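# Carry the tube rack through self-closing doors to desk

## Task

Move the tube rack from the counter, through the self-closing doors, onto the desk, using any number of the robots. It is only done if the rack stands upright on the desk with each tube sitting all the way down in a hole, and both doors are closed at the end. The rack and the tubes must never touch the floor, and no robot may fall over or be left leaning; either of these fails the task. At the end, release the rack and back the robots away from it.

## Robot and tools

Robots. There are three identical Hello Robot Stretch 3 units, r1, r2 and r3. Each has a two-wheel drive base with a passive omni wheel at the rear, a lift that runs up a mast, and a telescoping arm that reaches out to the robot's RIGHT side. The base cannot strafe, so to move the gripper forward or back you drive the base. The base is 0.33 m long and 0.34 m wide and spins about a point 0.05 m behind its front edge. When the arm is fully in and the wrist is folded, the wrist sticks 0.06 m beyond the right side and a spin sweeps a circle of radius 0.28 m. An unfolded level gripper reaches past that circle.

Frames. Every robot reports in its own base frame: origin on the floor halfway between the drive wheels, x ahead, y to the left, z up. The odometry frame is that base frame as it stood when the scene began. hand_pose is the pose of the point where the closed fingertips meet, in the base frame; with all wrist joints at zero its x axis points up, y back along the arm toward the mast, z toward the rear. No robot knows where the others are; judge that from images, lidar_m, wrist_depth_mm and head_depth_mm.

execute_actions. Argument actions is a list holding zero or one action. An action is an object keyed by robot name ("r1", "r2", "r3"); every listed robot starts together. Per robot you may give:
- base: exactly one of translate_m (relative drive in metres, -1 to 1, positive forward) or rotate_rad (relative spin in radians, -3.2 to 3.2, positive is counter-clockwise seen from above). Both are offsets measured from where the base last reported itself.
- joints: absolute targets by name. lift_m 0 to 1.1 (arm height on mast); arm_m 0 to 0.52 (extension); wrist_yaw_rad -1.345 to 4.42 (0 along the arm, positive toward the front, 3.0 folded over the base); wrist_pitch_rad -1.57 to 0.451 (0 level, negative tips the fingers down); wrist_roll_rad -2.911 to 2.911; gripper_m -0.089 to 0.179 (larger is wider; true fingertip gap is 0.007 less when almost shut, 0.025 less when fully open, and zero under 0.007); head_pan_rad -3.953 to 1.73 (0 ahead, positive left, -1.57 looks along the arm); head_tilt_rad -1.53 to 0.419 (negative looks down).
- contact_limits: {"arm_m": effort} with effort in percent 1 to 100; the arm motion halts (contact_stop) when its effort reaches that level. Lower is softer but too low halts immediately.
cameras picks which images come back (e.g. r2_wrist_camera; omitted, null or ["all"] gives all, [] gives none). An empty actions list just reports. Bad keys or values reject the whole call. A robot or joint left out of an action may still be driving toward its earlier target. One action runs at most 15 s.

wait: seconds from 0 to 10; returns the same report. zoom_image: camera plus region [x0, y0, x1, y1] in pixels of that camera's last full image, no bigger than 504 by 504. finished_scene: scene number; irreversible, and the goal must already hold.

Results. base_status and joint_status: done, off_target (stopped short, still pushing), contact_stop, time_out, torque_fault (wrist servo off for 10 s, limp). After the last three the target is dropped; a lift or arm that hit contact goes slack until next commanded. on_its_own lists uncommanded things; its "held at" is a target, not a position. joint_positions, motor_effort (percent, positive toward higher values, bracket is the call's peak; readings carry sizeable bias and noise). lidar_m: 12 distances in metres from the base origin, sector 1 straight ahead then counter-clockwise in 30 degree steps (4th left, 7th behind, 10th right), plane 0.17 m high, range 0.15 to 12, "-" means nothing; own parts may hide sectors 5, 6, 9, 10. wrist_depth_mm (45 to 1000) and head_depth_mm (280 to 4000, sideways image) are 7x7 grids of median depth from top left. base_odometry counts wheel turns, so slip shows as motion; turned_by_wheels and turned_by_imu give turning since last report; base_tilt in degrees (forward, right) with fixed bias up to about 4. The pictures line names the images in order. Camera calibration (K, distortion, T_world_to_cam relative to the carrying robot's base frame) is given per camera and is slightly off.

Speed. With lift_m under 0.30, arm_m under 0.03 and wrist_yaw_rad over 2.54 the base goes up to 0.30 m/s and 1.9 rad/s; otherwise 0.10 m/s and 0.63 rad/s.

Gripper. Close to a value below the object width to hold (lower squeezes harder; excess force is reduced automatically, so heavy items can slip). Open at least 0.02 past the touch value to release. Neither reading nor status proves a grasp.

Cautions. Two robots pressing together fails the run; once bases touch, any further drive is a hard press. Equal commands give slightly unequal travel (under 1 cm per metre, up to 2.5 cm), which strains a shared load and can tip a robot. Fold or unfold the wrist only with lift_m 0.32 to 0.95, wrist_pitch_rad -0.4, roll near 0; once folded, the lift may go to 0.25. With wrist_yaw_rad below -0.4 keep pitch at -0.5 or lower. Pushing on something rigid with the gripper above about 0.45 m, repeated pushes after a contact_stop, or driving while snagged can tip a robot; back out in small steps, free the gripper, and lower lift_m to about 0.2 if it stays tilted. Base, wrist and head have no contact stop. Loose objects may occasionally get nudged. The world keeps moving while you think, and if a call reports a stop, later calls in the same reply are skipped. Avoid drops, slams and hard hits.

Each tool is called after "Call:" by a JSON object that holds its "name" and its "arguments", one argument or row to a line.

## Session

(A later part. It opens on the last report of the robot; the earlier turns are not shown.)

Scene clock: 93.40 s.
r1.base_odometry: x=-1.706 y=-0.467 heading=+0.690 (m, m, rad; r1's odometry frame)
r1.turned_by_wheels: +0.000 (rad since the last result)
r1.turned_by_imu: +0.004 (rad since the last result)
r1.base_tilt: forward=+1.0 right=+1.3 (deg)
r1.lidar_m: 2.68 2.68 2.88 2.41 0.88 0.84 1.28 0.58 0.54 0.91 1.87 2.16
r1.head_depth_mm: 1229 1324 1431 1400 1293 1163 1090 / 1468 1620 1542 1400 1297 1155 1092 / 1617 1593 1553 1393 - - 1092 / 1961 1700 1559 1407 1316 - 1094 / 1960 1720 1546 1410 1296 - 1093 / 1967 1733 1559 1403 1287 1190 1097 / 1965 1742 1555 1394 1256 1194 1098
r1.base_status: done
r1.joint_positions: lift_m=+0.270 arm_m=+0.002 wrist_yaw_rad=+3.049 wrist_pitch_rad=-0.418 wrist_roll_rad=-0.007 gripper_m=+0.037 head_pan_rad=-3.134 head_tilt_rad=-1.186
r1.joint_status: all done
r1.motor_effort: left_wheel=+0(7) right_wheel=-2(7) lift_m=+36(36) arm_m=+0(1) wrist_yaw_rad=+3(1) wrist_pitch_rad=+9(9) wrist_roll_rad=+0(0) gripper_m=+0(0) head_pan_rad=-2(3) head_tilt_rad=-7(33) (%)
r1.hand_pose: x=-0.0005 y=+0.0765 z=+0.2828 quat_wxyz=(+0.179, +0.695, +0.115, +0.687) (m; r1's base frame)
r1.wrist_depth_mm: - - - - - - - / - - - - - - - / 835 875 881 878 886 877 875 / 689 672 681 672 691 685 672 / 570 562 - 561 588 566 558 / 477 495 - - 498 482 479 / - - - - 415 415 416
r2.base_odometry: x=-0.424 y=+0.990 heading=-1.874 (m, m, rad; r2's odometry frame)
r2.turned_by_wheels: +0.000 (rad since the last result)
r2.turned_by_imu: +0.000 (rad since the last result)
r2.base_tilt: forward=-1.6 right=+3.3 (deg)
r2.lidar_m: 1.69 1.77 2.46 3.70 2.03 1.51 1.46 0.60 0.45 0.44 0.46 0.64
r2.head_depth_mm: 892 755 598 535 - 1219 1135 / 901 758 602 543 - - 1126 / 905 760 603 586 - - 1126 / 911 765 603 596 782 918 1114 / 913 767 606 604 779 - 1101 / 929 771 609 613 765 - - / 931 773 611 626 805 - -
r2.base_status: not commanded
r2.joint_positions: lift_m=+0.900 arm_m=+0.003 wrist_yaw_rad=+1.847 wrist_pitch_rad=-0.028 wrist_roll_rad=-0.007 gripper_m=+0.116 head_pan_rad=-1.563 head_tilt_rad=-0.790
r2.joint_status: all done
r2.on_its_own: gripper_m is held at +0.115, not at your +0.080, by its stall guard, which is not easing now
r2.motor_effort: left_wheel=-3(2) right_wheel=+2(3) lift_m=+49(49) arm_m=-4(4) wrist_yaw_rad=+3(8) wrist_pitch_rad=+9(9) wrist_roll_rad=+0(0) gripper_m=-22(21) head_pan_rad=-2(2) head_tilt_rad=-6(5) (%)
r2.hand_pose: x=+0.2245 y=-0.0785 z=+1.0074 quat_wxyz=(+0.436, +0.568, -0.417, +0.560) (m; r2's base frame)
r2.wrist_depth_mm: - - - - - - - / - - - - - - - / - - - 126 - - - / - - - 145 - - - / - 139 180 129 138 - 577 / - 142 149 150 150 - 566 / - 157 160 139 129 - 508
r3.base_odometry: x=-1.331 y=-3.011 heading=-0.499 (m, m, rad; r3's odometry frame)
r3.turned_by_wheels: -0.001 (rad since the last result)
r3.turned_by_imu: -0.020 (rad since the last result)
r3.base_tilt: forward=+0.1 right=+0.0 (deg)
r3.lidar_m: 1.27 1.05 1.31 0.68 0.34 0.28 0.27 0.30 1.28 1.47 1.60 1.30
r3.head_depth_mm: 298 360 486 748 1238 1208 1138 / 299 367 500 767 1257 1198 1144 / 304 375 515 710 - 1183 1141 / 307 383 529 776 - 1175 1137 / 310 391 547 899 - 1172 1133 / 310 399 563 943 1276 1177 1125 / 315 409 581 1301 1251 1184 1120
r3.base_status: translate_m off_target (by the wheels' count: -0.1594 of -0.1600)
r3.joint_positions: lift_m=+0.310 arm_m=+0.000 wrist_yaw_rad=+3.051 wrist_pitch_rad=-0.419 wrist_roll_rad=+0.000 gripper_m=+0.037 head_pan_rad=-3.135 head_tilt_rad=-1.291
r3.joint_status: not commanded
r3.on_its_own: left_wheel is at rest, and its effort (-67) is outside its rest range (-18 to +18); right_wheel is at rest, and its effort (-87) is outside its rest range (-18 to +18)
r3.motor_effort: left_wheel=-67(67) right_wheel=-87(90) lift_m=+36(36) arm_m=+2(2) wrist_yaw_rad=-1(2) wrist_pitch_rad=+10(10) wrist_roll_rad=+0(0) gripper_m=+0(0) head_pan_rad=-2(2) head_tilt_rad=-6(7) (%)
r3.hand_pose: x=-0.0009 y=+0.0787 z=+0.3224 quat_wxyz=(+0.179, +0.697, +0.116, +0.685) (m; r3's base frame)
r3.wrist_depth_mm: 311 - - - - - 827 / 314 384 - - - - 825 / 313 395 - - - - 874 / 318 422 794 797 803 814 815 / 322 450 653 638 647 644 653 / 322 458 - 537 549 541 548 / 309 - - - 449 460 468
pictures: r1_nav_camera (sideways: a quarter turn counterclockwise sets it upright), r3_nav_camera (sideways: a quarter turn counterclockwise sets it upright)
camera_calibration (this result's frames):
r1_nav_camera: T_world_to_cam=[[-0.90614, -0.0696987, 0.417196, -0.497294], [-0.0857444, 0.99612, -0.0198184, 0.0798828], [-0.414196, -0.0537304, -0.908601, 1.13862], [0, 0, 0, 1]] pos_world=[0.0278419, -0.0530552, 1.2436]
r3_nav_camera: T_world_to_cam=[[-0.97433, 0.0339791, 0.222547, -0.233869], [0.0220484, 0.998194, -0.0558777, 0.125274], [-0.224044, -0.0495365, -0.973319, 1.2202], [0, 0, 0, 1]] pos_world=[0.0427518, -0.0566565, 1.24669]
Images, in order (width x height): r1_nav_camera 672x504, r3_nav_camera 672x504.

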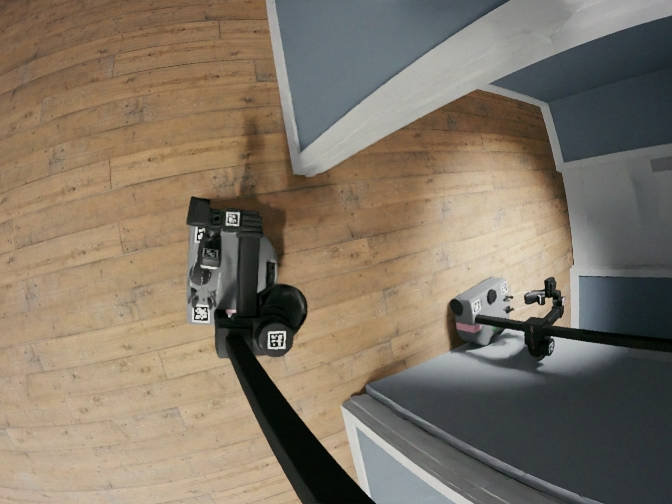

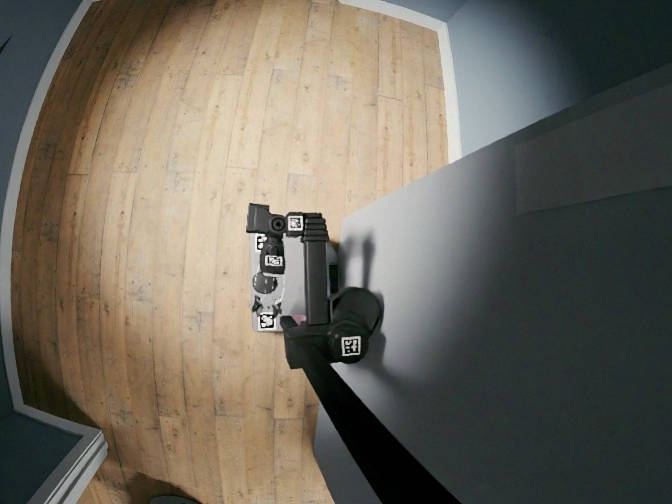

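Call:
{"name": "execute_actions", "arguments": {
  "actions": [
    {"r3":{"base":{"translate_m":0},"joints":{"head_pan_rad":-1.57}},"r2":{"base":{"rotate_rad":2.2},"joints":{"head_pan_rad":0}},"r1":{"base":{"rotate_rad":0.17},"joints":{"head_tilt_rad":-1.4,"lift_m":0.31}}}
  ],
  "cameras": []
}}

Call:
{"name": "execute_actions", "arguments": {
  "actions": [
    {"r1":{"base":{"translate_m":-0.55}},"r2":{"base":{"translate_m":0.6}}}
  ],
  "cameras": ["r1_nav_camera","r2_nav_camera"]
}}

Scene clock: 98.97 s.
r1.base_odometry: x=-1.706 y=-0.467 heading=+0.860 (m, m, rad; r1's odometry frame)
r1.turned_by_wheels: +0.170 (rad since the last result)
r1.turned_by_imu: +0.168 (rad since the last result)
r1.base_tilt: forward=+0.9 right=+1.4 (deg)
r1.lidar_m: 2.69 2.73 2.88 2.41 0.85 0.88 1.35 0.54 0.59 1.31 1.90 2.43
r1.head_depth_mm: 1427 1433 1369 1311 1239 1193 1138 / 1481 1437 1372 1320 1233 1198 1137 / 1519 1450 1377 - - 1194 1142 / 1528 1445 1376 1330 - 1201 1152 / 1523 1454 1381 1325 - 1196 1146 / 1531 1451 1369 1313 1259 1200 1150 / 1550 1461 1014 1306 1257 1204 1152
r1.base_status: done
r1.joint_positions: lift_m=+0.310 arm_m=+0.002 wrist_yaw_rad=+3.049 wrist_pitch_rad=-0.418 wrist_roll_rad=-0.007 gripper_m=+0.037 head_pan_rad=-3.134 head_tilt_rad=-1.384
r1.joint_status: all done
r1.motor_effort: left_wheel=-3(9) right_wheel=+1(5) lift_m=+44(47) arm_m=-1(1) wrist_yaw_rad=+1(1) wrist_pitch_rad=+9(9) wrist_roll_rad=+1(0) gripper_m=+1(0) head_pan_rad=-3(3) head_tilt_rad=-9(30) (%)
r1.hand_pose: x=-0.0005 y=+0.0765 z=+0.3225 quat_wxyz=(+0.178, +0.695, +0.115, +0.687) (m; r1's base frame)
r1.wrist_depth_mm: 758 - - - - - - / 737 - - - - - - / 715 943 958 956 978 947 982 / 738 758 757 750 759 763 753 / 624 616 - 615 648 626 630 / 528 526 - 525 545 525 523 / 458 - - - 456 455 458
r2.base_odometry: x=-0.424 y=+0.990 heading=+0.326 (m, m, rad; r2's odometry frame)
r2.turned_by_wheels: +2.200 (rad since the last result)
r2.turned_by_imu: +2.224 (rad since the last result)
r2.base_tilt: forward=-1.6 right=+3.3 (deg)
r2.lidar_m: 1.84 1.47 1.46 0.55 0.44 0.44 0.48 0.73 1.69 1.84 2.78 3.71
r2.head_depth_mm: 3055 2580 2055 312 296 350 1130 / 2669 2605 2072 1666 317 329 1125 / 2275 2499 2104 1741 317 337 1130 / 2031 2320 2069 1730 1490 1252 1132 / 1809 2039 2084 1715 1458 1283 1130 / 1626 1807 1966 1727 1457 1290 1138 / 1483 1648 1837 1744 1466 1289 1137
r2.base_status: done
r2.joint_positions: lift_m=+0.900 arm_m=+0.003 wrist_yaw_rad=+1.848 wrist_pitch_rad=-0.028 wrist_roll_rad=-0.007 gripper_m=+0.116 head_pan_rad=-0.007 head_tilt_rad=-0.790
r2.joint_status: all done
r2.on_its_own: gripper_m is held at +0.115, not at your +0.080, by its stall guard, which is not easing now
r2.motor_effort: left_wheel=-3(7) right_wheel=+3(8) lift_m=+50(49) arm_m=-4(4) wrist_yaw_rad=+2(3) wrist_pitch_rad=+9(9) wrist_roll_rad=+0(0) gripper_m=-21(21) head_pan_rad=+3(36) head_tilt_rad=-6(5) (%)
r2.hand_pose: x=+0.2244 y=-0.0783 z=+1.0074 quat_wxyz=(+0.436, +0.568, -0.417, +0.560) (m; r2's base frame)
r2.wrist_depth_mm: - - - - - - - / - - - - - - - / - - - 123 - - - / - - - 145 - - - / - 140 180 128 138 - - / - 142 150 146 151 - - / - 157 160 138 129 - -
r3.base_odometry: x=-1.331 y=-3.012 heading=-0.499 (m, m, rad; r3's odometry frame)
r3.turned_by_wheels: +0.000 (rad since the last result)
r3.turned_by_imu: +0.002 (rad since the last result)
r3.base_tilt: forward=+0.2 right=+0.0 (deg)
r3.lidar_m: 1.27 1.05 1.28 0.68 0.34 0.28 0.27 0.30 1.28 1.47 1.61 1.29
r3.head_depth_mm: 1599 1522 1421 1342 882 796 712 / 1606 1520 1423 1348 1262 - - / 1634 1498 1415 1340 - - - / 1623 1516 1429 1340 - - 1122 / 1602 1505 1412 1331 1254 1195 1129 / 1615 1518 1422 1318 1257 1184 1124 / 1602 1510 1409 1326 1254 1188 1130
r3.base_status: translate_m off_target (by the wheels' count: +0.0002 of +0.0000)
r3.joint_positions: lift_m=+0.310 arm_m=+0.000 wrist_yaw_rad=+3.051 wrist_pitch_rad=-0.419 wrist_roll_rad=+0.000 gripper_m=+0.037 head_pan_rad=-1.577 head_tilt_rad=-1.291
r3.joint_status: all done
r3.on_its_own: left_wheel is at rest, and its effort (-25) is outside its rest range (-18 to +18); right_wheel is at rest, and its effort (-34) is outside its rest range (-18 to +18)
r3.motor_effort: left_wheel=-25(58) right_wheel=-34(82) lift_m=+36(35) arm_m=+2(2) wrist_yaw_rad=-1(1) wrist_pitch_rad=+10(10) wrist_roll_rad=+0(1) gripper_m=+0(0) head_pan_rad=+4(52) head_tilt_rad=-6(6) (%)
r3.hand_pose: x=-0.0009 y=+0.0787 z=+0.3224 quat_wxyz=(+0.179, +0.697, +0.116, +0.685) (m; r3's base frame)
r3.wrist_depth_mm: 310 - - - - - 841 / 313 388 - - - - 851 / 314 392 - - - - 861 / 317 413 791 802 796 815 821 / 322 452 660 636 639 646 662 / 323 465 - 532 553 545 548 / 310 - - - 446 464 462
pictures: none
No camera images: the call's "cameras" was empty. Leave "cameras" out to get every camera's image.

Scene clock: 105.90 s.
r1.base_odometry: x=-2.065 y=-0.884 heading=+0.860 (m, m, rad; r1's odometry frame)
r1.turned_by_wheels: +0.000 (rad since the last result)
r1.turned_by_imu: +0.001 (rad since the last result)
r1.base_tilt: forward=+1.0 right=+1.3 (deg)
r1.lidar_m: 3.21 3.29 2.50 0.62 0.63 0.78 2.25 1.39 0.95 0.34 0.36 2.51
r1.head_depth_mm: 1289 1241 1339 1311 1240 1189 1138 / 1519 1284 1356 1315 1225 1186 1142 / 1513 1435 1369 - - 1199 1147 / 1524 1443 1371 1327 - 1188 1146 / 1530 1450 1375 1305 - 1201 1150 / 1522 1462 1384 1310 1271 1202 1159 / 1529 1457 1376 1315 1265 1187 1162
r1.base_status: done
r1.joint_positions: lift_m=+0.310 arm_m=+0.002 wrist_yaw_rad=+3.049 wrist_pitch_rad=-0.418 wrist_roll_rad=-0.007 gripper_m=+0.037 head_pan_rad=-3.134 head_tilt_rad=-1.384
r1.joint_status: not commanded
r1.motor_effort: left_wheel=-3(8) right_wheel=+2(3) lift_m=+44(44) arm_m=-1(1) wrist_yaw_rad=+1(1) wrist_pitch_rad=+8(8) wrist_roll_rad=+0(0) gripper_m=+0(0) head_pan_rad=-2(2) head_tilt_rad=-9(9) (%)
r1.hand_pose: x=-0.0005 y=+0.0765 z=+0.3225 quat_wxyz=(+0.178, +0.695, +0.115, +0.687) (m; r1's base frame)
r1.wrist_depth_mm: 541 - 604 - - - - / 581 - 651 - - - - / 632 656 708 861 964 976 955 / 675 702 736 756 747 768 751 / 618 627 - 615 643 610 623 / 526 532 - 523 547 527 520 / 459 - - - 455 456 456
r2.base_odometry: x=+0.144 y=+1.182 heading=+0.326 (m, m, rad; r2's odometry frame)
r2.turned_by_wheels: +0.000 (rad since the last result)
r2.turned_by_imu: +0.002 (rad since the last result)
r2.base_tilt: forward=-1.5 right=+3.2 (deg)
r2.lidar_m: 1.38 1.10 1.09 1.18 0.92 0.91 1.00 1.53 2.06 2.23 3.26 2.90
r2.head_depth_mm: 2335 2554 2064 312 296 350 1129 / 1964 2314 2060 1675 317 329 1128 / 1688 1967 2063 1735 317 337 1132 / 1500 1717 1960 1712 1496 1259 1132 / 1337 1510 1735 1724 1464 1273 1130 / 1207 1363 1523 1661 1461 1277 1137 / 1105 1222 1363 1526 1489 1287 1147
r2.base_status: done
r2.joint_positions: lift_m=+0.900 arm_m=+0.003 wrist_yaw_rad=+1.848 wrist_pitch_rad=-0.028 wrist_roll_rad=-0.007 gripper_m=+0.116 head_pan_rad=-0.007 head_tilt_rad=-0.790
r2.joint_status: not commanded
r2.on_its_own: gripper_m is held at +0.115, not at your +0.080, by its stall guard, which is not easing now
r2.motor_effort: left_wheel=-3(4) right_wheel=+3(8) lift_m=+49(49) arm_m=-4(4) wrist_yaw_rad=+2(2) wrist_pitch_rad=+9(9) wrist_roll_rad=+0(0) gripper_m=-22(22) head_pan_rad=+3(3) head_tilt_rad=-6(5) (%)
r2.hand_pose: x=+0.2244 y=-0.0783 z=+1.0074 quat_wxyz=(+0.436, +0.568, -0.417, +0.560) (m; r2's base frame)
r2.wrist_depth_mm: 827 952 - - - - - / 858 977 - - - - - / 883 - - 123 - - - / 906 - - 145 - - - / 922 140 180 128 137 - - / - 142 149 146 151 - - / - 157 159 138 129 - -
r3.base_odometry: x=-1.331 y=-3.012 heading=-0.499 (m, m, rad; r3's odometry frame)
r3.turned_by_wheels: +0.000 (rad since the last result)
r3.turned_by_imu: +0.002 (rad since the last result)
r3.base_tilt: forward=+0.2 right=+0.1 (deg)
r3.lidar_m: 1.27 1.05 0.74 0.68 0.34 0.28 0.27 0.30 1.28 1.47 1.60 1.29
r3.head_depth_mm: 1597 1530 1428 1350 886 794 716 / 1601 1528 1422 1333 1254 - - / 1614 1502 1421 1343 - - - / 1619 1508 1411 1329 - - 1125 / 1607 1512 1414 1326 1253 1197 1127 / 1613 1501 1397 1335 1272 1189 1136 / 1616 1490 1406 1319 1246 1188 1131
r3.base_status: not commanded
r3.joint_positions: lift_m=+0.310 arm_m=+0.000 wrist_yaw_rad=+3.051 wrist_pitch_rad=-0.419 wrist_roll_rad=+0.000 gripper_m=+0.037 head_pan_rad=-1.577 head_tilt_rad=-1.291
r3.joint_status: not commanded
r3.on_its_own: left_wheel is at rest, and its effort (-24) is outside its rest range (-18 to +18); right_wheel is at rest, and its effort (-35) is outside its rest range (-18 to +18)
r3.motor_effort: left_wheel=-24(25) right_wheel=-35(35) lift_m=+35(35) arm_m=+2(2) wrist_yaw_rad=-1(1) wrist_pitch_rad=+10(10) wrist_roll_rad=+0(0) gripper_m=+0(0) head_pan_rad=+3(4) head_tilt_rad=-6(6) (%)
r3.hand_pose: x=-0.0009 y=+0.0787 z=+0.3224 quat_wxyz=(+0.179, +0.697, +0.116, +0.685) (m; r3's base frame)
r3.wrist_depth_mm: 308 - - - - - 844 / 312 381 - - - - 837 / 316 390 - - 779 695 877 / 318 420 788 795 733 668 815 / 322 449 662 636 648 645 654 / 324 459 - 537 542 548 541 / 311 - - - 444 467 470
pictures: r1_nav_camera (sideways: a quarter turn counterclockwise sets it upright), r2_nav_camera (sideways: a quarter turn counterclockwise sets it upright)
camera_calibration (this result's frames):
r1_nav_camera: T_world_to_cam=[[-0.970424, -0.0699197, 0.231061, -0.254492], [-0.0800377, 0.996188, -0.0346982, 0.0992128], [-0.227754, -0.0521655, -0.97232, 1.22019], [0, 0, 0, 1]] pos_world=[0.0388801, -0.0529765, 1.24867]
r2_nav_camera: T_world_to_cam=[[0.69184, -0.0336124, 0.721268, -0.902617], [-0.0427294, -0.999071, -0.00557245, 0.0610103], [0.720785, -0.0269641, -0.692634, 0.854763], [0, 0, 0, 1]] pos_world=[0.0109724, 0.0536624, 1.24341]
Images, in order (width x height): r1_nav_camera 672x504, r2_nav_camera 672x504.

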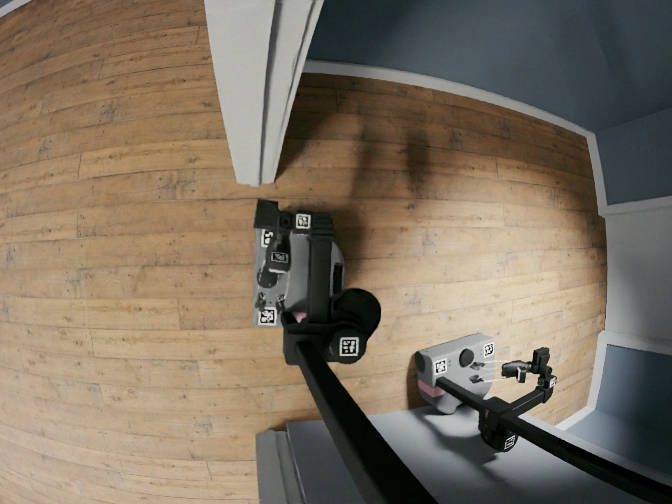

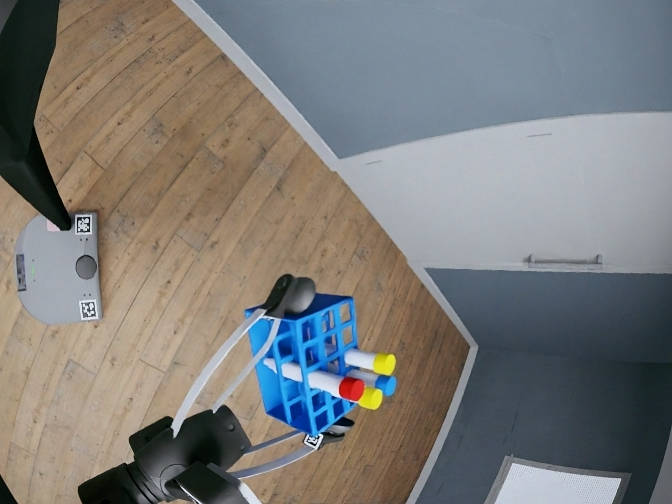

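Call:
{"name": "execute_actions", "arguments": {
  "actions": [
    {"r1":{"base":{"rotate_rad":0.1}},"r2":{"base":{"rotate_rad":-1.5}}}
  ],
  "cameras": []
}}

Call:
{"name": "execute_actions", "arguments": {
  "actions": [
    {"r1":{"base":{"translate_m":-1.0}},"r2":{"base":{"translate_m":0.9}}}
  ],
  "cameras": []
}}

Call:
{"name": "execute_actions", "arguments": {
  "actions": [
    {"r1":{"base":{"translate_m":-0.6}},"r2":{"base":{"rotate_rad":2.45},"joints":{"head_tilt_rad":-0.5}}}
  ],
  "cameras": ["r1_nav_camera","r2_nav_camera"]
}}

Scene clock: 110.13 s.
r1.base_odometry: x=-2.065 y=-0.884 heading=+0.960 (m, m, rad; r1's odometry frame)
r1.turned_by_wheels: +0.100 (rad since the last result)
r1.turned_by_imu: +0.099 (rad since the last result)
r1.base_tilt: forward=+1.0 right=+1.3 (deg)
r1.lidar_m: 3.22 3.34 2.48 0.62 0.65 0.77 2.25 1.24 0.91 0.34 0.37 2.75
r1.head_depth_mm: 1505 1247 1333 1313 1235 1188 1145 / 1512 1432 1366 1311 1235 1193 1141 / 1522 1441 1371 - - 1205 1149 / 1518 1446 1377 1324 - 1202 1145 / 1519 1449 1378 1318 - 1202 1155 / 1532 1452 1379 1315 1264 1206 1154 / 1536 1456 1386 1313 1110 1205 1155
r1.base_status: done
r1.joint_positions: lift_m=+0.310 arm_m=+0.002 wrist_yaw_rad=+3.049 wrist_pitch_rad=-0.418 wrist_roll_rad=-0.007 gripper_m=+0.037 head_pan_rad=-3.134 head_tilt_rad=-1.384
r1.joint_status: not commanded
r1.motor_effort: left_wheel=-4(8) right_wheel=+2(4) lift_m=+44(44) arm_m=-1(0) wrist_yaw_rad=+1(2) wrist_pitch_rad=+8(9) wrist_roll_rad=+0(1) gripper_m=+0(0) head_pan_rad=-3(3) head_tilt_rad=-8(9) (%)
r1.hand_pose: x=-0.0005 y=+0.0765 z=+0.3225 quat_wxyz=(+0.178, +0.695, +0.115, +0.687) (m; r1's base frame)
r1.wrist_depth_mm: 574 - 575 653 - - - / 629 - 634 709 - - - / 674 690 701 765 950 926 952 / 721 710 748 745 754 743 737 / 617 611 - 613 649 616 623 / 531 524 - 524 544 522 527 / 458 - - - 454 449 454
r2.base_odometry: x=+0.144 y=+1.182 heading=-1.174 (m, m, rad; r2's odometry frame)
r2.turned_by_wheels: -1.500 (rad since the last result)
r2.turned_by_imu: -1.517 (rad since the last result)
r2.base_tilt: forward=-1.6 right=+3.2 (deg)
r2.lidar_m: 2.31 3.25 2.46 1.32 1.10 1.09 1.22 0.92 0.91 1.03 2.06 2.06
r2.head_depth_mm: 2018 2206 2070 312 312 351 1133 / 2132 2388 2080 1672 317 329 1134 / 2338 2520 2069 1729 317 336 1138 / 2549 2626 2073 1705 1501 1259 1132 / 2855 2615 2100 1726 1463 1274 1140 / 3142 2641 2086 1732 1475 1278 1136 / 3132 2634 2101 1742 1466 1291 1142
r2.base_status: done
r2.joint_positions: lift_m=+0.900 arm_m=+0.003 wrist_yaw_rad=+1.848 wrist_pitch_rad=-0.028 wrist_roll_rad=-0.007 gripper_m=+0.116 head_pan_rad=-0.007 head_tilt_rad=-0.790
r2.joint_status: not commanded
r2.on_its_own: gripper_m is held at +0.115, not at your +0.080, by its stall guard, which is not easing now
r2.motor_effort: left_wheel=+1(5) right_wheel=-3(7) lift_m=+50(49) arm_m=-4(4) wrist_yaw_rad=+2(2) wrist_pitch_rad=+9(9) wrist_roll_rad=+0(0) gripper_m=-22(22) head_pan_rad=+2(3) head_tilt_rad=-5(5) (%)
r2.hand_pose: x=+0.2244 y=-0.0783 z=+1.0074 quat_wxyz=(+0.436, +0.568, -0.417, +0.560) (m; r2's base frame)
r2.wrist_depth_mm: - - - - - - - / - - - - - - - / - - - 123 - - - / - - - 145 - - - / - 140 181 127 137 - - / - 141 150 145 151 - - / - 156 160 138 129 - -
r3.base_odometry: x=-1.331 y=-3.012 heading=-0.499 (m, m, rad; r3's odometry frame)
r3.turned_by_wheels: +0.000 (rad since the last result)
r3.turned_by_imu: +0.001 (rad since the last result)
r3.base_tilt: forward=+0.2 right=+0.1 (deg)
r3.lidar_m: 1.27 1.05 0.73 0.68 0.34 0.28 0.27 0.30 1.29 1.47 1.61 1.30
r3.head_depth_mm: 1601 1528 1431 1349 878 792 716 / 1609 1519 1427 1338 1243 - - / 1612 1515 1422 1338 - - - / 1622 1500 1413 1346 - - 1129 / 1625 1514 1414 1340 1256 1201 1132 / 1615 1504 1400 1328 1257 1193 1133 / 1608 1505 1408 1323 1254 1192 1134
r3.base_status: not commanded
r3.joint_positions: lift_m=+0.310 arm_m=+0.000 wrist_yaw_rad=+3.051 wrist_pitch_rad=-0.419 wrist_roll_rad=+0.000 gripper_m=+0.037 head_pan_rad=-1.577 head_tilt_rad=-1.291
r3.joint_status: not commanded
r3.on_its_own: left_wheel is at rest, and its effort (-25) is outside its rest range (-18 to +18); right_wheel is at rest, and its effort (-35) is outside its rest range (-18 to +18)
r3.motor_effort: left_wheel=-25(23) right_wheel=-35(35) lift_m=+36(35) arm_m=+2(2) wrist_yaw_rad=-1(1) wrist_pitch_rad=+10(10) wrist_roll_rad=+0(0) gripper_m=+0(0) head_pan_rad=+4(5) head_tilt_rad=-6(6) (%)
r3.hand_pose: x=-0.0009 y=+0.0787 z=+0.3224 quat_wxyz=(+0.179, +0.697, +0.116, +0.685) (m; r3's base frame)
r3.wrist_depth_mm: 309 - - - - - 841 / 312 384 - - - - 813 / 314 390 - - 769 697 867 / 318 419 800 792 721 678 820 / 320 451 651 643 635 652 646 / 321 456 - 532 552 532 545 / 310 - - - 448 464 469
pictures: none
No camera images: the call's "cameras" was empty. Leave "cameras" out to get every camera's image.

Scene clock: 121.40 s.
r1.base_odometry: x=-2.638 y=-1.703 heading=+0.960 (m, m, rad; r1's odometry frame)
r1.turned_by_wheels: +0.000 (rad since the last result)
r1.turned_by_imu: +0.002 (rad since the last result)
r1.base_tilt: forward=+0.9 right=+1.3 (deg)
r1.lidar_m: 4.18 0.91 0.42 0.69 1.26 1.38 1.27 1.23 0.90 0.87 0.91 1.03
r1.head_depth_mm: 1482 1435 1371 1314 1232 1060 1120 / 1496 1432 1364 1310 1233 1193 1143 / 1493 1444 1369 - - 1193 1150 / 1497 1444 1381 1331 - 1201 1150 / 1502 1445 1381 1321 - 1194 1148 / 1498 1447 1377 1318 1261 1207 1149 / 1493 1453 1377 1313 1264 1199 1152
r1.base_status: done
r1.joint_positions: lift_m=+0.310 arm_m=+0.002 wrist_yaw_rad=+3.049 wrist_pitch_rad=-0.418 wrist_roll_rad=-0.007 gripper_m=+0.037 head_pan_rad=-3.134 head_tilt_rad=-1.384
r1.joint_status: not commanded
r1.motor_effort: left_wheel=-3(8) right_wheel=+2(2) lift_m=+44(44) arm_m=-1(1) wrist_yaw_rad=+2(1) wrist_pitch_rad=+9(9) wrist_roll_rad=+1(0) gripper_m=+0(0) head_pan_rad=-4(3) head_tilt_rad=-10(8) (%)
r1.hand_pose: x=-0.0005 y=+0.0765 z=+0.3225 quat_wxyz=(+0.178, +0.695, +0.115, +0.687) (m; r1's base frame)
r1.wrist_depth_mm: - - - 667 402 495 689 / - - - 714 732 693 732 / 981 953 977 753 621 616 811 / 758 742 766 607 493 525 751 / 621 618 - 606 540 572 616 / 527 527 - 527 545 521 528 / 459 - - - 460 456 461
r2.base_odometry: x=+0.492 y=+0.352 heading=-1.174 (m, m, rad; r2's odometry frame)
r2.turned_by_wheels: +0.000 (rad since the last result)
r2.turned_by_imu: +0.004 (rad since the last result)
r2.base_tilt: forward=-1.6 right=+3.3 (deg)
r2.lidar_m: 1.55 2.54 2.63 2.12 1.76 1.76 1.81 1.52 1.52 1.66 1.39 1.38
r2.head_depth_mm: 1324 1483 1683 305 304 350 1131 / 1436 1617 1855 1669 317 329 1130 / 1561 1770 1957 1725 317 336 1128 / 1709 1979 2072 1720 1492 1252 1131 / 1912 2223 2073 1720 1466 1274 1133 / 2121 2451 2101 1736 1469 1274 1142 / 2420 2613 2094 1721 1468 1290 1133
r2.base_status: done
r2.joint_positions: lift_m=+0.900 arm_m=+0.003 wrist_yaw_rad=+1.848 wrist_pitch_rad=-0.028 wrist_roll_rad=-0.007 gripper_m=+0.116 head_pan_rad=-0.007 head_tilt_rad=-0.790
r2.joint_status: not commanded
r2.on_its_own: gripper_m is held at +0.115, not at your +0.080, by its stall guard, which is not easing now
r2.motor_effort: left_wheel=+1(4) right_wheel=-2(4) lift_m=+49(49) arm_m=-4(4) wrist_yaw_rad=+2(3) wrist_pitch_rad=+9(9) wrist_roll_rad=+0(0) gripper_m=-22(21) head_pan_rad=+3(3) head_tilt_rad=-6(5) (%)
r2.hand_pose: x=+0.2244 y=-0.0783 z=+1.0074 quat_wxyz=(+0.436, +0.568, -0.417, +0.560) (m; r2's base frame)
r2.wrist_depth_mm: - - - - - - 962 / - - - - - - 992 / - - - 123 - - 994 / - - - 145 - - - / - 139 180 127 138 - - / - 142 149 146 151 - - / - 156 159 138 129 - -
r3.base_odometry: x=-1.331 y=-3.012 heading=-0.499 (m, m, rad; r3's odometry frame)
r3.turned_by_wheels: +0.000 (rad since the last result)
r3.turned_by_imu: +0.003 (rad since the last result)
r3.base_tilt: forward=+0.1 right=+0.0 (deg)
r3.lidar_m: 1.27 1.06 3.64 0.67 0.34 0.28 0.27 0.30 1.28 1.47 0.37 0.42
r3.head_depth_mm: 1590 1516 1432 1342 881 793 714 / 1609 1521 1427 1342 1252 - - / 1629 1511 1433 1337 - - - / 1611 1509 1417 1330 - - 1126 / 1610 1513 1408 1325 1258 1192 1143 / 1599 1499 1423 1192 1237 1196 1135 / 1601 1492 771 824 1223 1190 1125
r3.base_status: not commanded
r3.joint_positions: lift_m=+0.310 arm_m=+0.000 wrist_yaw_rad=+3.051 wrist_pitch_rad=-0.419 wrist_roll_rad=+0.000 gripper_m=+0.037 head_pan_rad=-1.577 head_tilt_rad=-1.291
r3.joint_status: not commanded
r3.on_its_own: left_wheel is at rest, and its effort (-25) is outside its rest range (-18 to +18); right_wheel is at rest, and its effort (-35) is outside its rest range (-18 to +18)
r3.motor_effort: left_wheel=-25(25) right_wheel=-35(35) lift_m=+35(35) arm_m=+2(1) wrist_yaw_rad=-1(1) wrist_pitch_rad=+10(10) wrist_roll_rad=+0(0) gripper_m=+1(0) head_pan_rad=+4(3) head_tilt_rad=-6(6) (%)
r3.hand_pose: x=-0.0009 y=+0.0787 z=+0.3224 quat_wxyz=(+0.179, +0.697, +0.116, +0.685) (m; r3's base frame)
r3.wrist_depth_mm: 309 - - - - - 844 / 313 384 - - - - 838 / 317 390 - - - - 860 / 317 414 798 796 798 802 827 / 320 449 650 648 648 651 662 / 323 459 - 534 542 543 547 / 309 - - - 452 473 462
pictures: none
No camera images: the call's "cameras" was empty. Leave "cameras" out to get every camera's image.

Scene clock: 128.67 s.
r1.base_odometry: x=-2.982 y=-2.194 heading=+0.960 (m, m, rad; r1's odometry frame)
r1.turned_by_wheels: +0.000 (rad since the last result)
r1.turned_by_imu: +0.001 (rad since the last result)
r1.base_tilt: forward=+0.9 right=+1.4 (deg)
r1.lidar_m: 1.59 0.88 0.89 1.22 0.90 0.76 0.73 0.69 0.89 0.87 0.90 1.25
r1.head_depth_mm: 848 1131 1368 1314 1232 1187 1141 / 857 1137 1360 1315 1233 1190 1145 / 859 1153 1368 - - 1191 1150 / 865 1161 1373 1329 - 1196 1143 / 872 1168 1372 1325 - 1200 1149 / 848 1067 1359 1318 1261 1200 1151 / 763 1050 1370 1316 1257 1202 1152
r1.base_status: done
r1.joint_positions: lift_m=+0.310 arm_m=+0.002 wrist_yaw_rad=+3.049 wrist_pitch_rad=-0.418 wrist_roll_rad=-0.007 gripper_m=+0.037 head_pan_rad=-3.134 head_tilt_rad=-1.384
r1.joint_status: not commanded
r1.motor_effort: left_wheel=-3(8) right_wheel=+2(3) lift_m=+45(45) arm_m=+0(0) wrist_yaw_rad=+1(1) wrist_pitch_rad=+9(9) wrist_roll_rad=+0(0) gripper_m=+1(1) head_pan_rad=-2(3) head_tilt_rad=-9(10) (%)
r1.hand_pose: x=-0.0005 y=+0.0765 z=+0.3225 quat_wxyz=(+0.178, +0.695, +0.115, +0.687) (m; r1's base frame)
r1.wrist_depth_mm: 896 - - - - - 727 / 898 - - - - - 773 / 862 961 960 969 955 869 723 / 755 748 750 746 755 763 686 / 621 622 - 622 645 617 616 / 524 528 - 525 542 521 525 / 462 - - - 456 459 453
r2.base_odometry: x=+0.492 y=+0.352 heading=+1.276 (m, m, rad; r2's odometry frame)
r2.turned_by_wheels: +2.450 (rad since the last result)
r2.turned_by_imu: +2.476 (rad since the last result)
r2.base_tilt: forward=-1.6 right=+3.3 (deg)
r2.lidar_m: 1.75 1.85 1.56 1.52 1.60 1.42 1.38 1.45 2.04 2.63 2.42 1.82
r2.head_depth_mm: 1448 1608 1778 1959 1845 294 - / 1468 1600 1775 1987 1851 316 313 / 1475 1628 1793 1995 1868 1508 291 / 1477 1617 1813 2041 1877 1504 1296 / 1497 1639 1824 2036 1869 1506 1267 / 1516 1658 1857 2089 1881 1524 1265 / 1526 1673 1871 2074 1857 1499 1260
r2.base_status: done
r2.joint_positions: lift_m=+0.900 arm_m=+0.003 wrist_yaw_rad=+1.848 wrist_pitch_rad=-0.028 wrist_roll_rad=-0.007 gripper_m=+0.116 head_pan_rad=-0.007 head_tilt_rad=-0.507
r2.joint_status: all done
r2.on_its_own: gripper_m is held at +0.115, not at your +0.080, by its stall guard, which is not easing now
r2.motor_effort: left_wheel=-3(6) right_wheel=+2(7) lift_m=+49(50) arm_m=-4(4) wrist_yaw_rad=+2(2) wrist_pitch_rad=+9(9) wrist_roll_rad=+0(0) gripper_m=-21(22) head_pan_rad=+3(2) head_tilt_rad=+4(25) (%)
r2.hand_pose: x=+0.2244 y=-0.0783 z=+1.0074 quat_wxyz=(+0.436, +0.568, -0.417, +0.560) (m; r2's base frame)
r2.wrist_depth_mm: - - - - - - - / - - - - - - - / - - - 123 - - - / - - - 145 - - - / - 139 180 127 138 - - / - 142 149 145 150 - - / - 157 160 138 129 - -
r3.base_odometry: x=-1.331 y=-3.012 heading=-0.499 (m, m, rad; r3's odometry frame)
r3.turned_by_wheels: +0.000 (rad since the last result)
r3.turned_by_imu: +0.002 (rad since the last result)
r3.base_tilt: forward=+0.1 right=+0.0 (deg)
r3.lidar_m: 1.27 1.05 3.62 0.68 0.34 0.28 0.27 0.30 1.28 0.90 0.87 1.29
r3.head_depth_mm: 1597 1520 1440 1358 880 793 714 / 1607 1525 1428 1336 1251 - - / 1617 1511 1414 1342 - - - / 1599 1519 1404 1338 - - 1130 / 1610 1514 1417 1333 1254 1192 1135 / 1355 1313 1401 1329 1251 1183 1136 / 1592 1304 1404 1326 1256 1194 1136
r3.base_status: not commanded
r3.joint_positions: lift_m=+0.310 arm_m=+0.000 wrist_yaw_rad=+3.051 wrist_pitch_rad=-0.419 wrist_roll_rad=+0.000 gripper_m=+0.037 head_pan_rad=-1.577 head_tilt_rad=-1.291
r3.joint_status: not commanded
r3.on_its_own: left_wheel is at rest, and its effort (-25) is outside its rest range (-18 to +18); right_wheel is at rest, and its effort (-36) is outside its rest range (-18 to +18)
r3.motor_effort: left_wheel=-25(24) right_wheel=-36(35) lift_m=+35(35) arm_m=+2(1) wrist_yaw_rad=-1(1) wrist_pitch_rad=+10(10) wrist_roll_rad=+0(1) gripper_m=+0(1) head_pan_rad=+4(4) head_tilt_rad=-6(6) (%)
r3.hand_pose: x=-0.0009 y=+0.0787 z=+0.3224 quat_wxyz=(+0.179, +0.697, +0.116, +0.685) (m; r3's base frame)
r3.wrist_depth_mm: 312 - - - - - 840 / 312 387 - - - - 843 / 315 390 - - - - 863 / 315 419 794 806 790 809 817 / 321 448 663 647 647 646 664 / 321 460 - 535 546 544 548 / 310 - - - 449 462 470
pictures: r1_nav_camera (sideways: a quarter turn counterclockwise sets it upright), r2_nav_camera (sideways: a quarter turn counterclockwise sets it upright)
camera_calibration (this result's frames):
r1_nav_camera: T_world_to_cam=[[-0.970437, -0.06992, 0.231006, -0.25442], [-0.080036, 0.996188, -0.0347023, 0.0992181], [-0.227699, -0.0521652, -0.972333, 1.22021], [0, 0, 0, 1]] pos_world=[0.0388831, -0.0529764, 1.24867]
r2_nav_camera: T_world_to_cam=[[0.463096, -0.0319127, 0.885733, -1.11563], [-0.0395881, -0.999099, -0.015299, 0.0736579], [0.885423, -0.0279796, -0.463943, 0.556243], [0, 0, 0, 1]] pos_world=[0.027052, 0.053552, 1.24735]
Images, in order (width x height): r1_nav_camera 672x504, r2_nav_camera 672x504.

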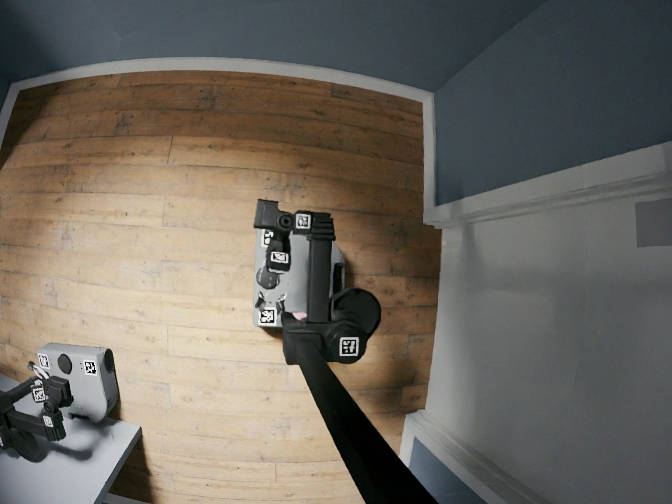

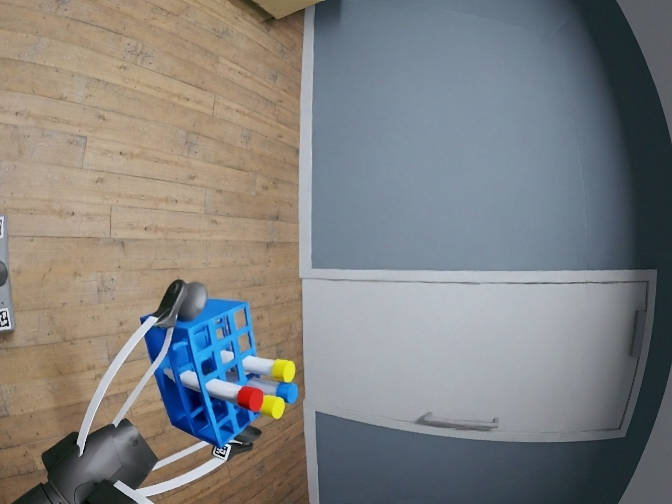

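Call:
{"name": "execute_actions", "arguments": {
  "actions": [
    {"r1":{"base":{"rotate_rad":-0.18}},"r2":{"base":{"rotate_rad":-1.57}}}
  ],
  "cameras": []
}}

Call:
{"name": "execute_actions", "arguments": {
  "actions": [
    {"r1":{"base":{"translate_m":-0.8}},"r2":{"base":{"translate_m":0.68}}}
  ],
  "cameras": ["r1_nav_camera"]
}}

Call:
{"name": "execute_actions", "arguments": {
  "actions": [
    {"r1":{"base":{"translate_m":-0.5}},"r2":{"base":{"rotate_rad":1.55}}}
  ],
  "cameras": ["r1_nav_camera","r2_nav_camera"]
}}

Scene clock: 133.07 s.
r1.base_odometry: x=-2.982 y=-2.194 heading=+0.780 (m, m, rad; r1's odometry frame)
r1.turned_by_wheels: -0.180 (rad since the last result)
r1.turned_by_imu: -0.181 (rad since the last result)
r1.base_tilt: forward=+1.0 right=+1.4 (deg)
r1.lidar_m: 1.59 0.87 0.89 1.22 1.13 0.81 0.73 0.69 0.81 0.87 0.87 1.07
r1.head_depth_mm: 925 1262 1355 1309 1246 1188 1140 / 907 1229 1375 1317 1226 1191 1138 / 888 1191 1371 - - 1200 1142 / 870 1161 1382 1326 - 1194 1145 / 857 1136 1386 1318 - 1195 1149 / 838 1107 1362 1314 1266 1197 1154 / 825 991 1354 1315 1257 1202 1152
r1.base_status: done
r1.joint_positions: lift_m=+0.310 arm_m=+0.002 wrist_yaw_rad=+3.049 wrist_pitch_rad=-0.418 wrist_roll_rad=-0.007 gripper_m=+0.037 head_pan_rad=-3.134 head_tilt_rad=-1.384
r1.joint_status: not commanded
r1.motor_effort: left_wheel=+0(5) right_wheel=-2(4) lift_m=+44(44) arm_m=+0(1) wrist_yaw_rad=+2(1) wrist_pitch_rad=+9(8) wrist_roll_rad=+1(0) gripper_m=+1(0) head_pan_rad=-2(3) head_tilt_rad=-10(9) (%)
r1.hand_pose: x=-0.0005 y=+0.0765 z=+0.3225 quat_wxyz=(+0.178, +0.695, +0.115, +0.687) (m; r1's base frame)
r1.wrist_depth_mm: - - - - - 804 844 / - - - - - 855 835 / 941 959 953 967 945 867 648 / 759 755 751 751 755 755 694 / 618 627 - 617 642 620 618 / 524 526 - 532 541 529 521 / 460 - - - 456 454 458
r2.base_odometry: x=+0.492 y=+0.352 heading=-0.294 (m, m, rad; r2's odometry frame)
r2.turned_by_wheels: -1.570 (rad since the last result)
r2.turned_by_imu: -1.588 (rad since the last result)
r2.base_tilt: forward=-1.5 right=+3.2 (deg)
r2.lidar_m: 2.63 2.43 1.81 1.75 1.85 1.56 1.52 1.60 1.42 1.38 1.45 2.04
r2.head_depth_mm: 2162 2397 2649 2443 1868 294 - / 2171 2408 2697 2443 1853 316 313 / 2224 2428 2722 2424 1878 1513 290 / 2247 2432 2736 2437 1862 1500 1290 / 2265 2454 2777 2409 1888 1510 1274 / 2295 2503 2792 2424 1873 1505 1269 / 2308 2544 2831 2445 1857 1505 1268
r2.base_status: done
r2.joint_positions: lift_m=+0.900 arm_m=+0.003 wrist_yaw_rad=+1.848 wrist_pitch_rad=-0.028 wrist_roll_rad=-0.007 gripper_m=+0.116 head_pan_rad=-0.007 head_tilt_rad=-0.507
r2.joint_status: not commanded
r2.on_its_own: gripper_m is held at +0.115, not at your +0.080, by its stall guard, which is not easing now
r2.motor_effort: left_wheel=+2(5) right_wheel=-4(8) lift_m=+49(49) arm_m=-4(4) wrist_yaw_rad=+2(2) wrist_pitch_rad=+9(9) wrist_roll_rad=+0(0) gripper_m=-21(21) head_pan_rad=+3(3) head_tilt_rad=+3(4) (%)
r2.hand_pose: x=+0.2244 y=-0.0783 z=+1.0074 quat_wxyz=(+0.436, +0.568, -0.417, +0.560) (m; r2's base frame)
r2.wrist_depth_mm: - - - - - - - / - - - - - - - / - - - 122 - - - / - - - 145 - - - / - 139 182 127 137 - - / - 141 150 144 150 - - / - 156 160 138 129 - -
r3.base_odometry: x=-1.331 y=-3.012 heading=-0.499 (m, m, rad; r3's odometry frame)
r3.turned_by_wheels: +0.000 (rad since the last result)
r3.turned_by_imu: +0.001 (rad since the last result)
r3.base_tilt: forward=+0.1 right=+0.0 (deg)
r3.lidar_m: 1.27 1.05 3.64 0.68 0.34 0.28 0.27 0.30 1.28 0.88 0.87 1.30
r3.head_depth_mm: 1604 1524 1421 1350 886 793 715 / 1612 1517 1423 1337 1249 - - / 1610 1519 1421 1339 - - - / 1617 1518 1410 1336 - - 1124 / 1614 1484 1412 1332 1263 1189 1137 / 1058 1305 1396 1331 1256 1196 1136 / 1562 1306 1404 1319 1258 1194 1137
r3.base_status: not commanded
r3.joint_positions: lift_m=+0.310 arm_m=+0.000 wrist_yaw_rad=+3.051 wrist_pitch_rad=-0.419 wrist_roll_rad=+0.000 gripper_m=+0.037 head_pan_rad=-1.577 head_tilt_rad=-1.291
r3.joint_status: not commanded
r3.on_its_own: left_wheel is at rest, and its effort (-25) is outside its rest range (-18 to +18); right_wheel is at rest, and its effort (-35) is outside its rest range (-18 to +18)
r3.motor_effort: left_wheel=-25(24) right_wheel=-35(35) lift_m=+36(35) arm_m=+2(2) wrist_yaw_rad=-1(1) wrist_pitch_rad=+10(10) wrist_roll_rad=+1(1) gripper_m=+0(0) head_pan_rad=+3(3) head_tilt_rad=-6(6) (%)
r3.hand_pose: x=-0.0009 y=+0.0787 z=+0.3224 quat_wxyz=(+0.179, +0.697, +0.116, +0.685) (m; r3's base frame)
r3.wrist_depth_mm: 308 - - - - - 827 / 311 386 - - - - 818 / 314 388 - - - - 877 / 318 419 790 803 800 812 821 / 318 452 662 627 634 647 664 / 323 457 - 528 543 542 548 / 310 - - - 446 464 465
pictures: none
No camera images: the call's "cameras" was empty. Leave "cameras" out to get every camera's image.

Scene clock: 142.00 s.
r1.base_odometry: x=-3.551 y=-2.757 heading=+0.780 (m, m, rad; r1's odometry frame)
r1.turned_by_wheels: +0.000 (rad since the last result)
r1.turned_by_imu: +0.013 (rad since the last result)
r1.base_tilt: forward=+1.0 right=+1.3 (deg)
r1.lidar_m: 2.40 1.45 1.20 0.36 0.27 0.26 0.27 0.38 2.21 0.38 0.37 1.23
r1.head_depth_mm: 291 342 456 634 1231 1188 1145 / 305 377 518 730 1230 1197 1142 / 321 419 598 - - 1193 1147 / 351 470 709 1150 - 1199 1150 / 386 536 867 1313 - 1199 1151 / 429 624 1349 1315 1257 1205 1154 / 483 1420 1381 1323 1256 1091 1157
r1.base_status: translate_m off_target (by the wheels' count: -0.7998 of -0.8000)
r1.joint_positions: lift_m=+0.310 arm_m=+0.002 wrist_yaw_rad=+3.050 wrist_pitch_rad=-0.417 wrist_roll_rad=-0.007 gripper_m=+0.037 head_pan_rad=-3.135 head_tilt_rad=-1.387
r1.joint_status: not commanded
r1.on_its_own: left_wheel is at rest, and its effort (-21) is outside its rest range (-18 to +18)
r1.motor_effort: left_wheel=-21(55) right_wheel=-18(42) lift_m=+42(44) arm_m=+0(0) wrist_yaw_rad=+0(2) wrist_pitch_rad=+8(8) wrist_roll_rad=+1(0) gripper_m=+0(0) head_pan_rad=-1(3) head_tilt_rad=-8(10) (%)
r1.hand_pose: x=-0.0006 y=+0.0766 z=+0.3228 quat_wxyz=(+0.178, +0.695, +0.115, +0.687) (m; r1's base frame)
r1.wrist_depth_mm: 237 - 405 502 - - - / 243 - 430 547 - - - / 252 288 472 592 955 959 957 / 261 307 519 673 750 753 758 / 269 329 - 613 645 615 619 / 280 352 - 522 539 528 526 / 280 - - - 461 454 455
r2.base_odometry: x=+1.143 y=+0.155 heading=-0.294 (m, m, rad; r2's odometry frame)
r2.turned_by_wheels: +0.000 (rad since the last result)
r2.turned_by_imu: +0.003 (rad since the last result)
r2.base_tilt: forward=-1.6 right=+3.2 (deg)
r2.lidar_m: 1.95 2.04 1.79 1.20 1.81 2.26 2.20 1.93 1.45 1.41 1.48 2.00
r2.head_depth_mm: 1602 1750 1958 2167 1878 295 - / 1624 1764 1980 2157 1849 317 313 / 1627 1791 1995 2209 1865 1505 291 / 1653 1814 2002 2185 1874 1515 1295 / 1642 1832 2023 2268 1857 1514 1269 / 1662 1842 2043 2230 1865 1505 1271 / 1697 1863 2077 2231 1872 1509 1269
r2.base_status: done
r2.joint_positions: lift_m=+0.900 arm_m=+0.003 wrist_yaw_rad=+1.848 wrist_pitch_rad=-0.028 wrist_roll_rad=-0.007 gripper_m=+0.116 head_pan_rad=-0.007 head_tilt_rad=-0.507
r2.joint_status: not commanded
r2.on_its_own: gripper_m is held at +0.115, not at your +0.080, by its stall guard, which is not easing now
r2.motor_effort: left_wheel=+1(7) right_wheel=-3(4) lift_m=+49(49) arm_m=-4(4) wrist_yaw_rad=+2(2) wrist_pitch_rad=+9(9) wrist_roll_rad=+0(0) gripper_m=-21(22) head_pan_rad=+3(3) head_tilt_rad=+4(4) (%)
r2.hand_pose: x=+0.2244 y=-0.0783 z=+1.0074 quat_wxyz=(+0.436, +0.568, -0.417, +0.560) (m; r2's base frame)
r2.wrist_depth_mm: - - - - - - - / - - - - - - - / - - - 123 - - - / - - - 145 - - - / - 139 181 127 138 - - / - 141 150 146 151 - - / - 156 160 138 129 - -
r3.base_odometry: x=-1.331 y=-3.012 heading=-0.499 (m, m, rad; r3's odometry frame)
r3.turned_by_wheels: +0.000 (rad since the last result)
r3.turned_by_imu: +0.003 (rad since the last result)
r3.base_tilt: forward=+0.1 right=+0.0 (deg)
r3.lidar_m: 1.27 1.05 3.62 0.68 0.34 0.28 0.27 0.30 1.28 1.47 1.60 1.30
r3.head_depth_mm: 1597 1510 1436 1337 880 792 715 / 1615 1510 1426 1332 1251 - - / 1624 1522 1423 1344 - - - / 1616 1514 1411 1331 - - 1125 / 1613 1504 1404 1323 1253 1192 1135 / 1595 1501 1420 1320 1256 1190 1125 / 1600 1499 1402 1319 1250 1196 1127
r3.base_status: not commanded
r3.joint_positions: lift_m=+0.310 arm_m=+0.000 wrist_yaw_rad=+3.051 wrist_pitch_rad=-0.419 wrist_roll_rad=+0.000 gripper_m=+0.037 head_pan_rad=-1.577 head_tilt_rad=-1.291
r3.joint_status: not commanded
r3.on_its_own: left_wheel is at rest, and its effort (-24) is outside its rest range (-18 to +18); right_wheel is at rest, and its effort (-35) is outside its rest range (-18 to +18)
r3.motor_effort: left_wheel=-24(24) right_wheel=-35(35) lift_m=+36(35) arm_m=+2(2) wrist_yaw_rad=-1(1) wrist_pitch_rad=+9(10) wrist_roll_rad=+1(0) gripper_m=+0(0) head_pan_rad=+4(4) head_tilt_rad=-6(6) (%)
r3.hand_pose: x=-0.0009 y=+0.0787 z=+0.3224 quat_wxyz=(+0.179, +0.697, +0.116, +0.685) (m; r3's base frame)
r3.wrist_depth_mm: 311 - - - - - 837 / 315 387 - - - - 834 / 314 396 - - - - 888 / 318 423 789 794 788 792 828 / 318 449 658 634 643 646 665 / 322 456 - 530 544 541 543 / 309 - - - 449 467 467
pictures: r1_nav_camera (sideways: a quarter turn counterclockwise sets it upright)
camera_calibration (this result's frames):
r1_nav_camera: T_world_to_cam=[[-0.971217, -0.0687003, 0.228073, -0.250596], [-0.0786742, 0.996289, -0.0349206, 0.0994939], [-0.224827, -0.0518589, -0.973018, 1.22108], [0, 0, 0, 1]] pos_world=[0.0389769, -0.0530167, 1.24876]
Images, in order (width x height): r1_nav_camera 672x504.

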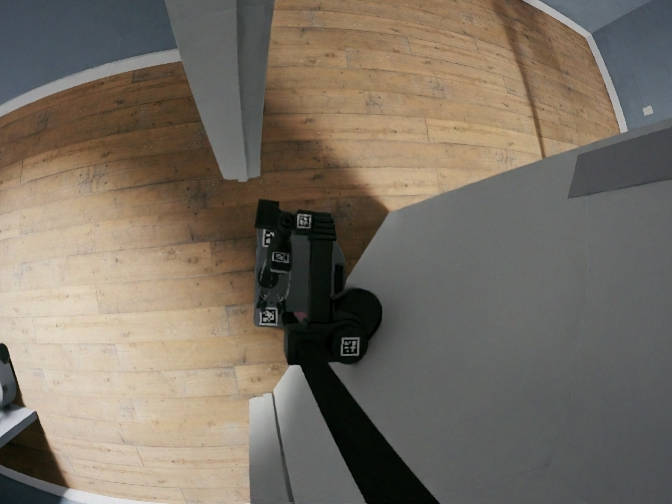

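Scene clock: 148.03 s.
r1.base_odometry: x=-3.907 y=-3.108 heading=+0.780 (m, m, rad; r1's odometry frame)
r1.turned_by_wheels: +0.000 (rad since the last result)
r1.turned_by_imu: +0.002 (rad since the last result)
r1.base_tilt: forward=+0.9 right=+1.3 (deg)
r1.lidar_m: 2.07 0.62 0.28 0.22 0.22 0.24 1.20 1.20 2.28 2.09 0.85 0.67
r1.head_depth_mm: 326 377 442 524 697 906 1134 / 1496 483 575 684 1102 1185 1147 / 1516 1438 1350 - - 1197 1150 / 1525 1444 1373 1329 - 1198 1155 / 1449 1452 1375 1315 - 1207 1150 / 1380 1449 1380 1313 1261 1211 1150 / 1515 1451 1380 1315 1258 1210 1158
r1.base_status: done
r1.joint_positions: lift_m=+0.310 arm_m=+0.002 wrist_yaw_rad=+3.050 wrist_pitch_rad=-0.417 wrist_roll_rad=-0.007 gripper_m=+0.037 head_pan_rad=-3.135 head_tilt_rad=-1.387
r1.joint_status: not commanded
r1.motor_effort: left_wheel=-3(32) right_wheel=-7(26) lift_m=+42(42) arm_m=-1(0) wrist_yaw_rad=+0(0) wrist_pitch_rad=+8(8) wrist_roll_rad=+0(1) gripper_m=+0(0) head_pan_rad=-2(3) head_tilt_rad=-8(7) (%)
r1.hand_pose: x=-0.0006 y=+0.0766 z=+0.3228 quat_wxyz=(+0.178, +0.695, +0.115, +0.687) (m; r1's base frame)
r1.wrist_depth_mm: 188 - 237 266 315 380 483 / 199 - 256 291 349 431 584 / 213 229 279 316 386 492 908 / 227 248 307 351 440 579 747 / 243 270 - 380 512 608 611 / 262 297 - 431 541 525 530 / 279 - - - 454 460 457
r2.base_odometry: x=+1.143 y=+0.155 heading=+1.256 (m, m, rad; r2's odometry frame)
r2.turned_by_wheels: +1.550 (rad since the last result)
r2.turned_by_imu: +1.567 (rad since the last result)
r2.base_tilt: forward=-1.6 right=+3.2 (deg)
r2.lidar_m: 1.20 0.96 2.26 2.20 1.96 1.45 1.41 1.48 2.02 1.95 2.04 1.80
r2.head_depth_mm: 1443 1575 1741 1966 1860 294 - / 3477 3743 2988 2034 1881 316 313 / - - 3522 2449 1877 1500 290 / - - 3497 2480 1571 1428 1297 / 2976 3209 3284 2316 1533 1442 1266 / 2641 1171 1191 1257 1753 1431 1273 / 795 897 1723 2045 1863 1515 1269
r2.base_status: done
r2.joint_positions: lift_m=+0.900 arm_m=+0.003 wrist_yaw_rad=+1.848 wrist_pitch_rad=-0.028 wrist_roll_rad=-0.007 gripper_m=+0.116 head_pan_rad=-0.007 head_tilt_rad=-0.507
r2.joint_status: not commanded
r2.on_its_own: gripper_m is held at +0.115, not at your +0.080, by its stall guard, which is not easing now
r2.motor_effort: left_wheel=-3(6) right_wheel=+3(7) lift_m=+49(49) arm_m=-4(4) wrist_yaw_rad=+2(2) wrist_pitch_rad=+9(9) wrist_roll_rad=+0(0) gripper_m=-21(21) head_pan_rad=+3(3) head_tilt_rad=+3(3) (%)
r2.hand_pose: x=+0.2244 y=-0.0783 z=+1.0074 quat_wxyz=(+0.436, +0.568, -0.417, +0.560) (m; r2's base frame)
r2.wrist_depth_mm: - - - - - - - / - - - - - - - / - - - 123 - - - / - - - 145 - - - / - 139 181 128 137 - - / - 141 150 146 150 - - / - 157 160 138 129 - -
r3.base_odometry: x=-1.331 y=-3.012 heading=-0.499 (m, m, rad; r3's odometry frame)
r3.turned_by_wheels: +0.000 (rad since the last result)
r3.turned_by_imu: +0.002 (rad since the last result)
r3.base_tilt: forward=+0.2 right=+0.0 (deg)
r3.lidar_m: 1.27 1.05 3.62 0.67 0.34 0.28 0.27 0.30 1.28 1.47 1.60 1.30
r3.head_depth_mm: 1601 1521 1429 1349 883 793 712 / 1603 1516 1429 1340 1252 - - / 1618 1506 1432 1336 - - - / 1623 1521 1422 1333 - - 1120 / 1600 1498 1408 1332 1253 1199 1132 / 1615 1494 1403 1331 1249 1188 1133 / 1612 1492 1413 1326 1258 1196 1126
r3.base_status: not commanded
r3.joint_positions: lift_m=+0.310 arm_m=+0.000 wrist_yaw_rad=+3.051 wrist_pitch_rad=-0.419 wrist_roll_rad=+0.000 gripper_m=+0.037 head_pan_rad=-1.577 head_tilt_rad=-1.291
r3.joint_status: not commanded
r3.on_its_own: left_wheel is at rest, and its effort (-24) is outside its rest range (-18 to +18); right_wheel is at rest, and its effort (-35) is outside its rest range (-18 to +18)
r3.motor_effort: left_wheel=-24(24) right_wheel=-35(35) lift_m=+37(35) arm_m=+2(2) wrist_yaw_rad=-1(1) wrist_pitch_rad=+10(10) wrist_roll_rad=+0(1) gripper_m=+0(0) head_pan_rad=+4(4) head_tilt_rad=-6(6) (%)
r3.hand_pose: x=-0.0009 y=+0.0787 z=+0.3224 quat_wxyz=(+0.179, +0.697, +0.116, +0.685) (m; r3's base frame)
r3.wrist_depth_mm: 311 - - - - - 855 / 314 382 - - - - 827 / 314 394 - - - - 871 / 318 418 782 791 799 802 821 / 318 452 659 630 653 657 660 / 325 459 - 533 546 546 551 / 306 - - - 451 463 469
pictures: r1_nav_camera (sideways: a quarter turn counterclockwise sets it upright), r2_nav_camera (sideways: a quarter turn counterclockwise sets it upright)
camera_calibration (this result's frames):
r1_nav_camera: T_world_to_cam=[[-0.971217, -0.068701, 0.228072, -0.250595], [-0.0786749, 0.996289, -0.0349206, 0.0994939], [-0.224827, -0.0518591, -0.973018, 1.22108], [0, 0, 0, 1]] pos_world=[0.0389769, -0.0530167, 1.24876]
r2_nav_camera: T_world_to_cam=[[0.462909, -0.0319114, 0.885831, -1.11576], [-0.0395848, -0.999099, -0.015306, 0.0736669], [0.885522, -0.0279802, -0.463755, 0.555998], [0, 0, 0, 1]] pos_world=[0.0270635, 0.0535519, 1.24735]
Images, in order (width x height): r1_nav_camera 672x504, r2_nav_camera 672x504.

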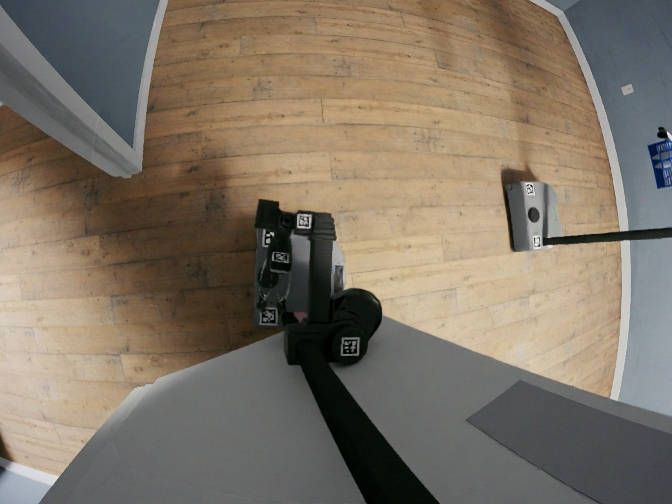

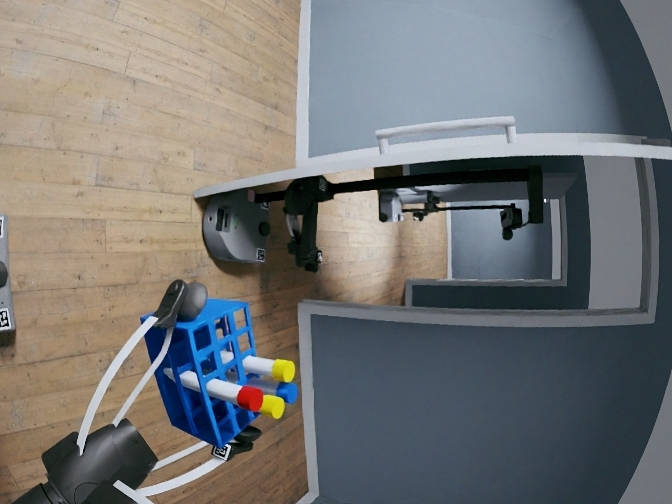

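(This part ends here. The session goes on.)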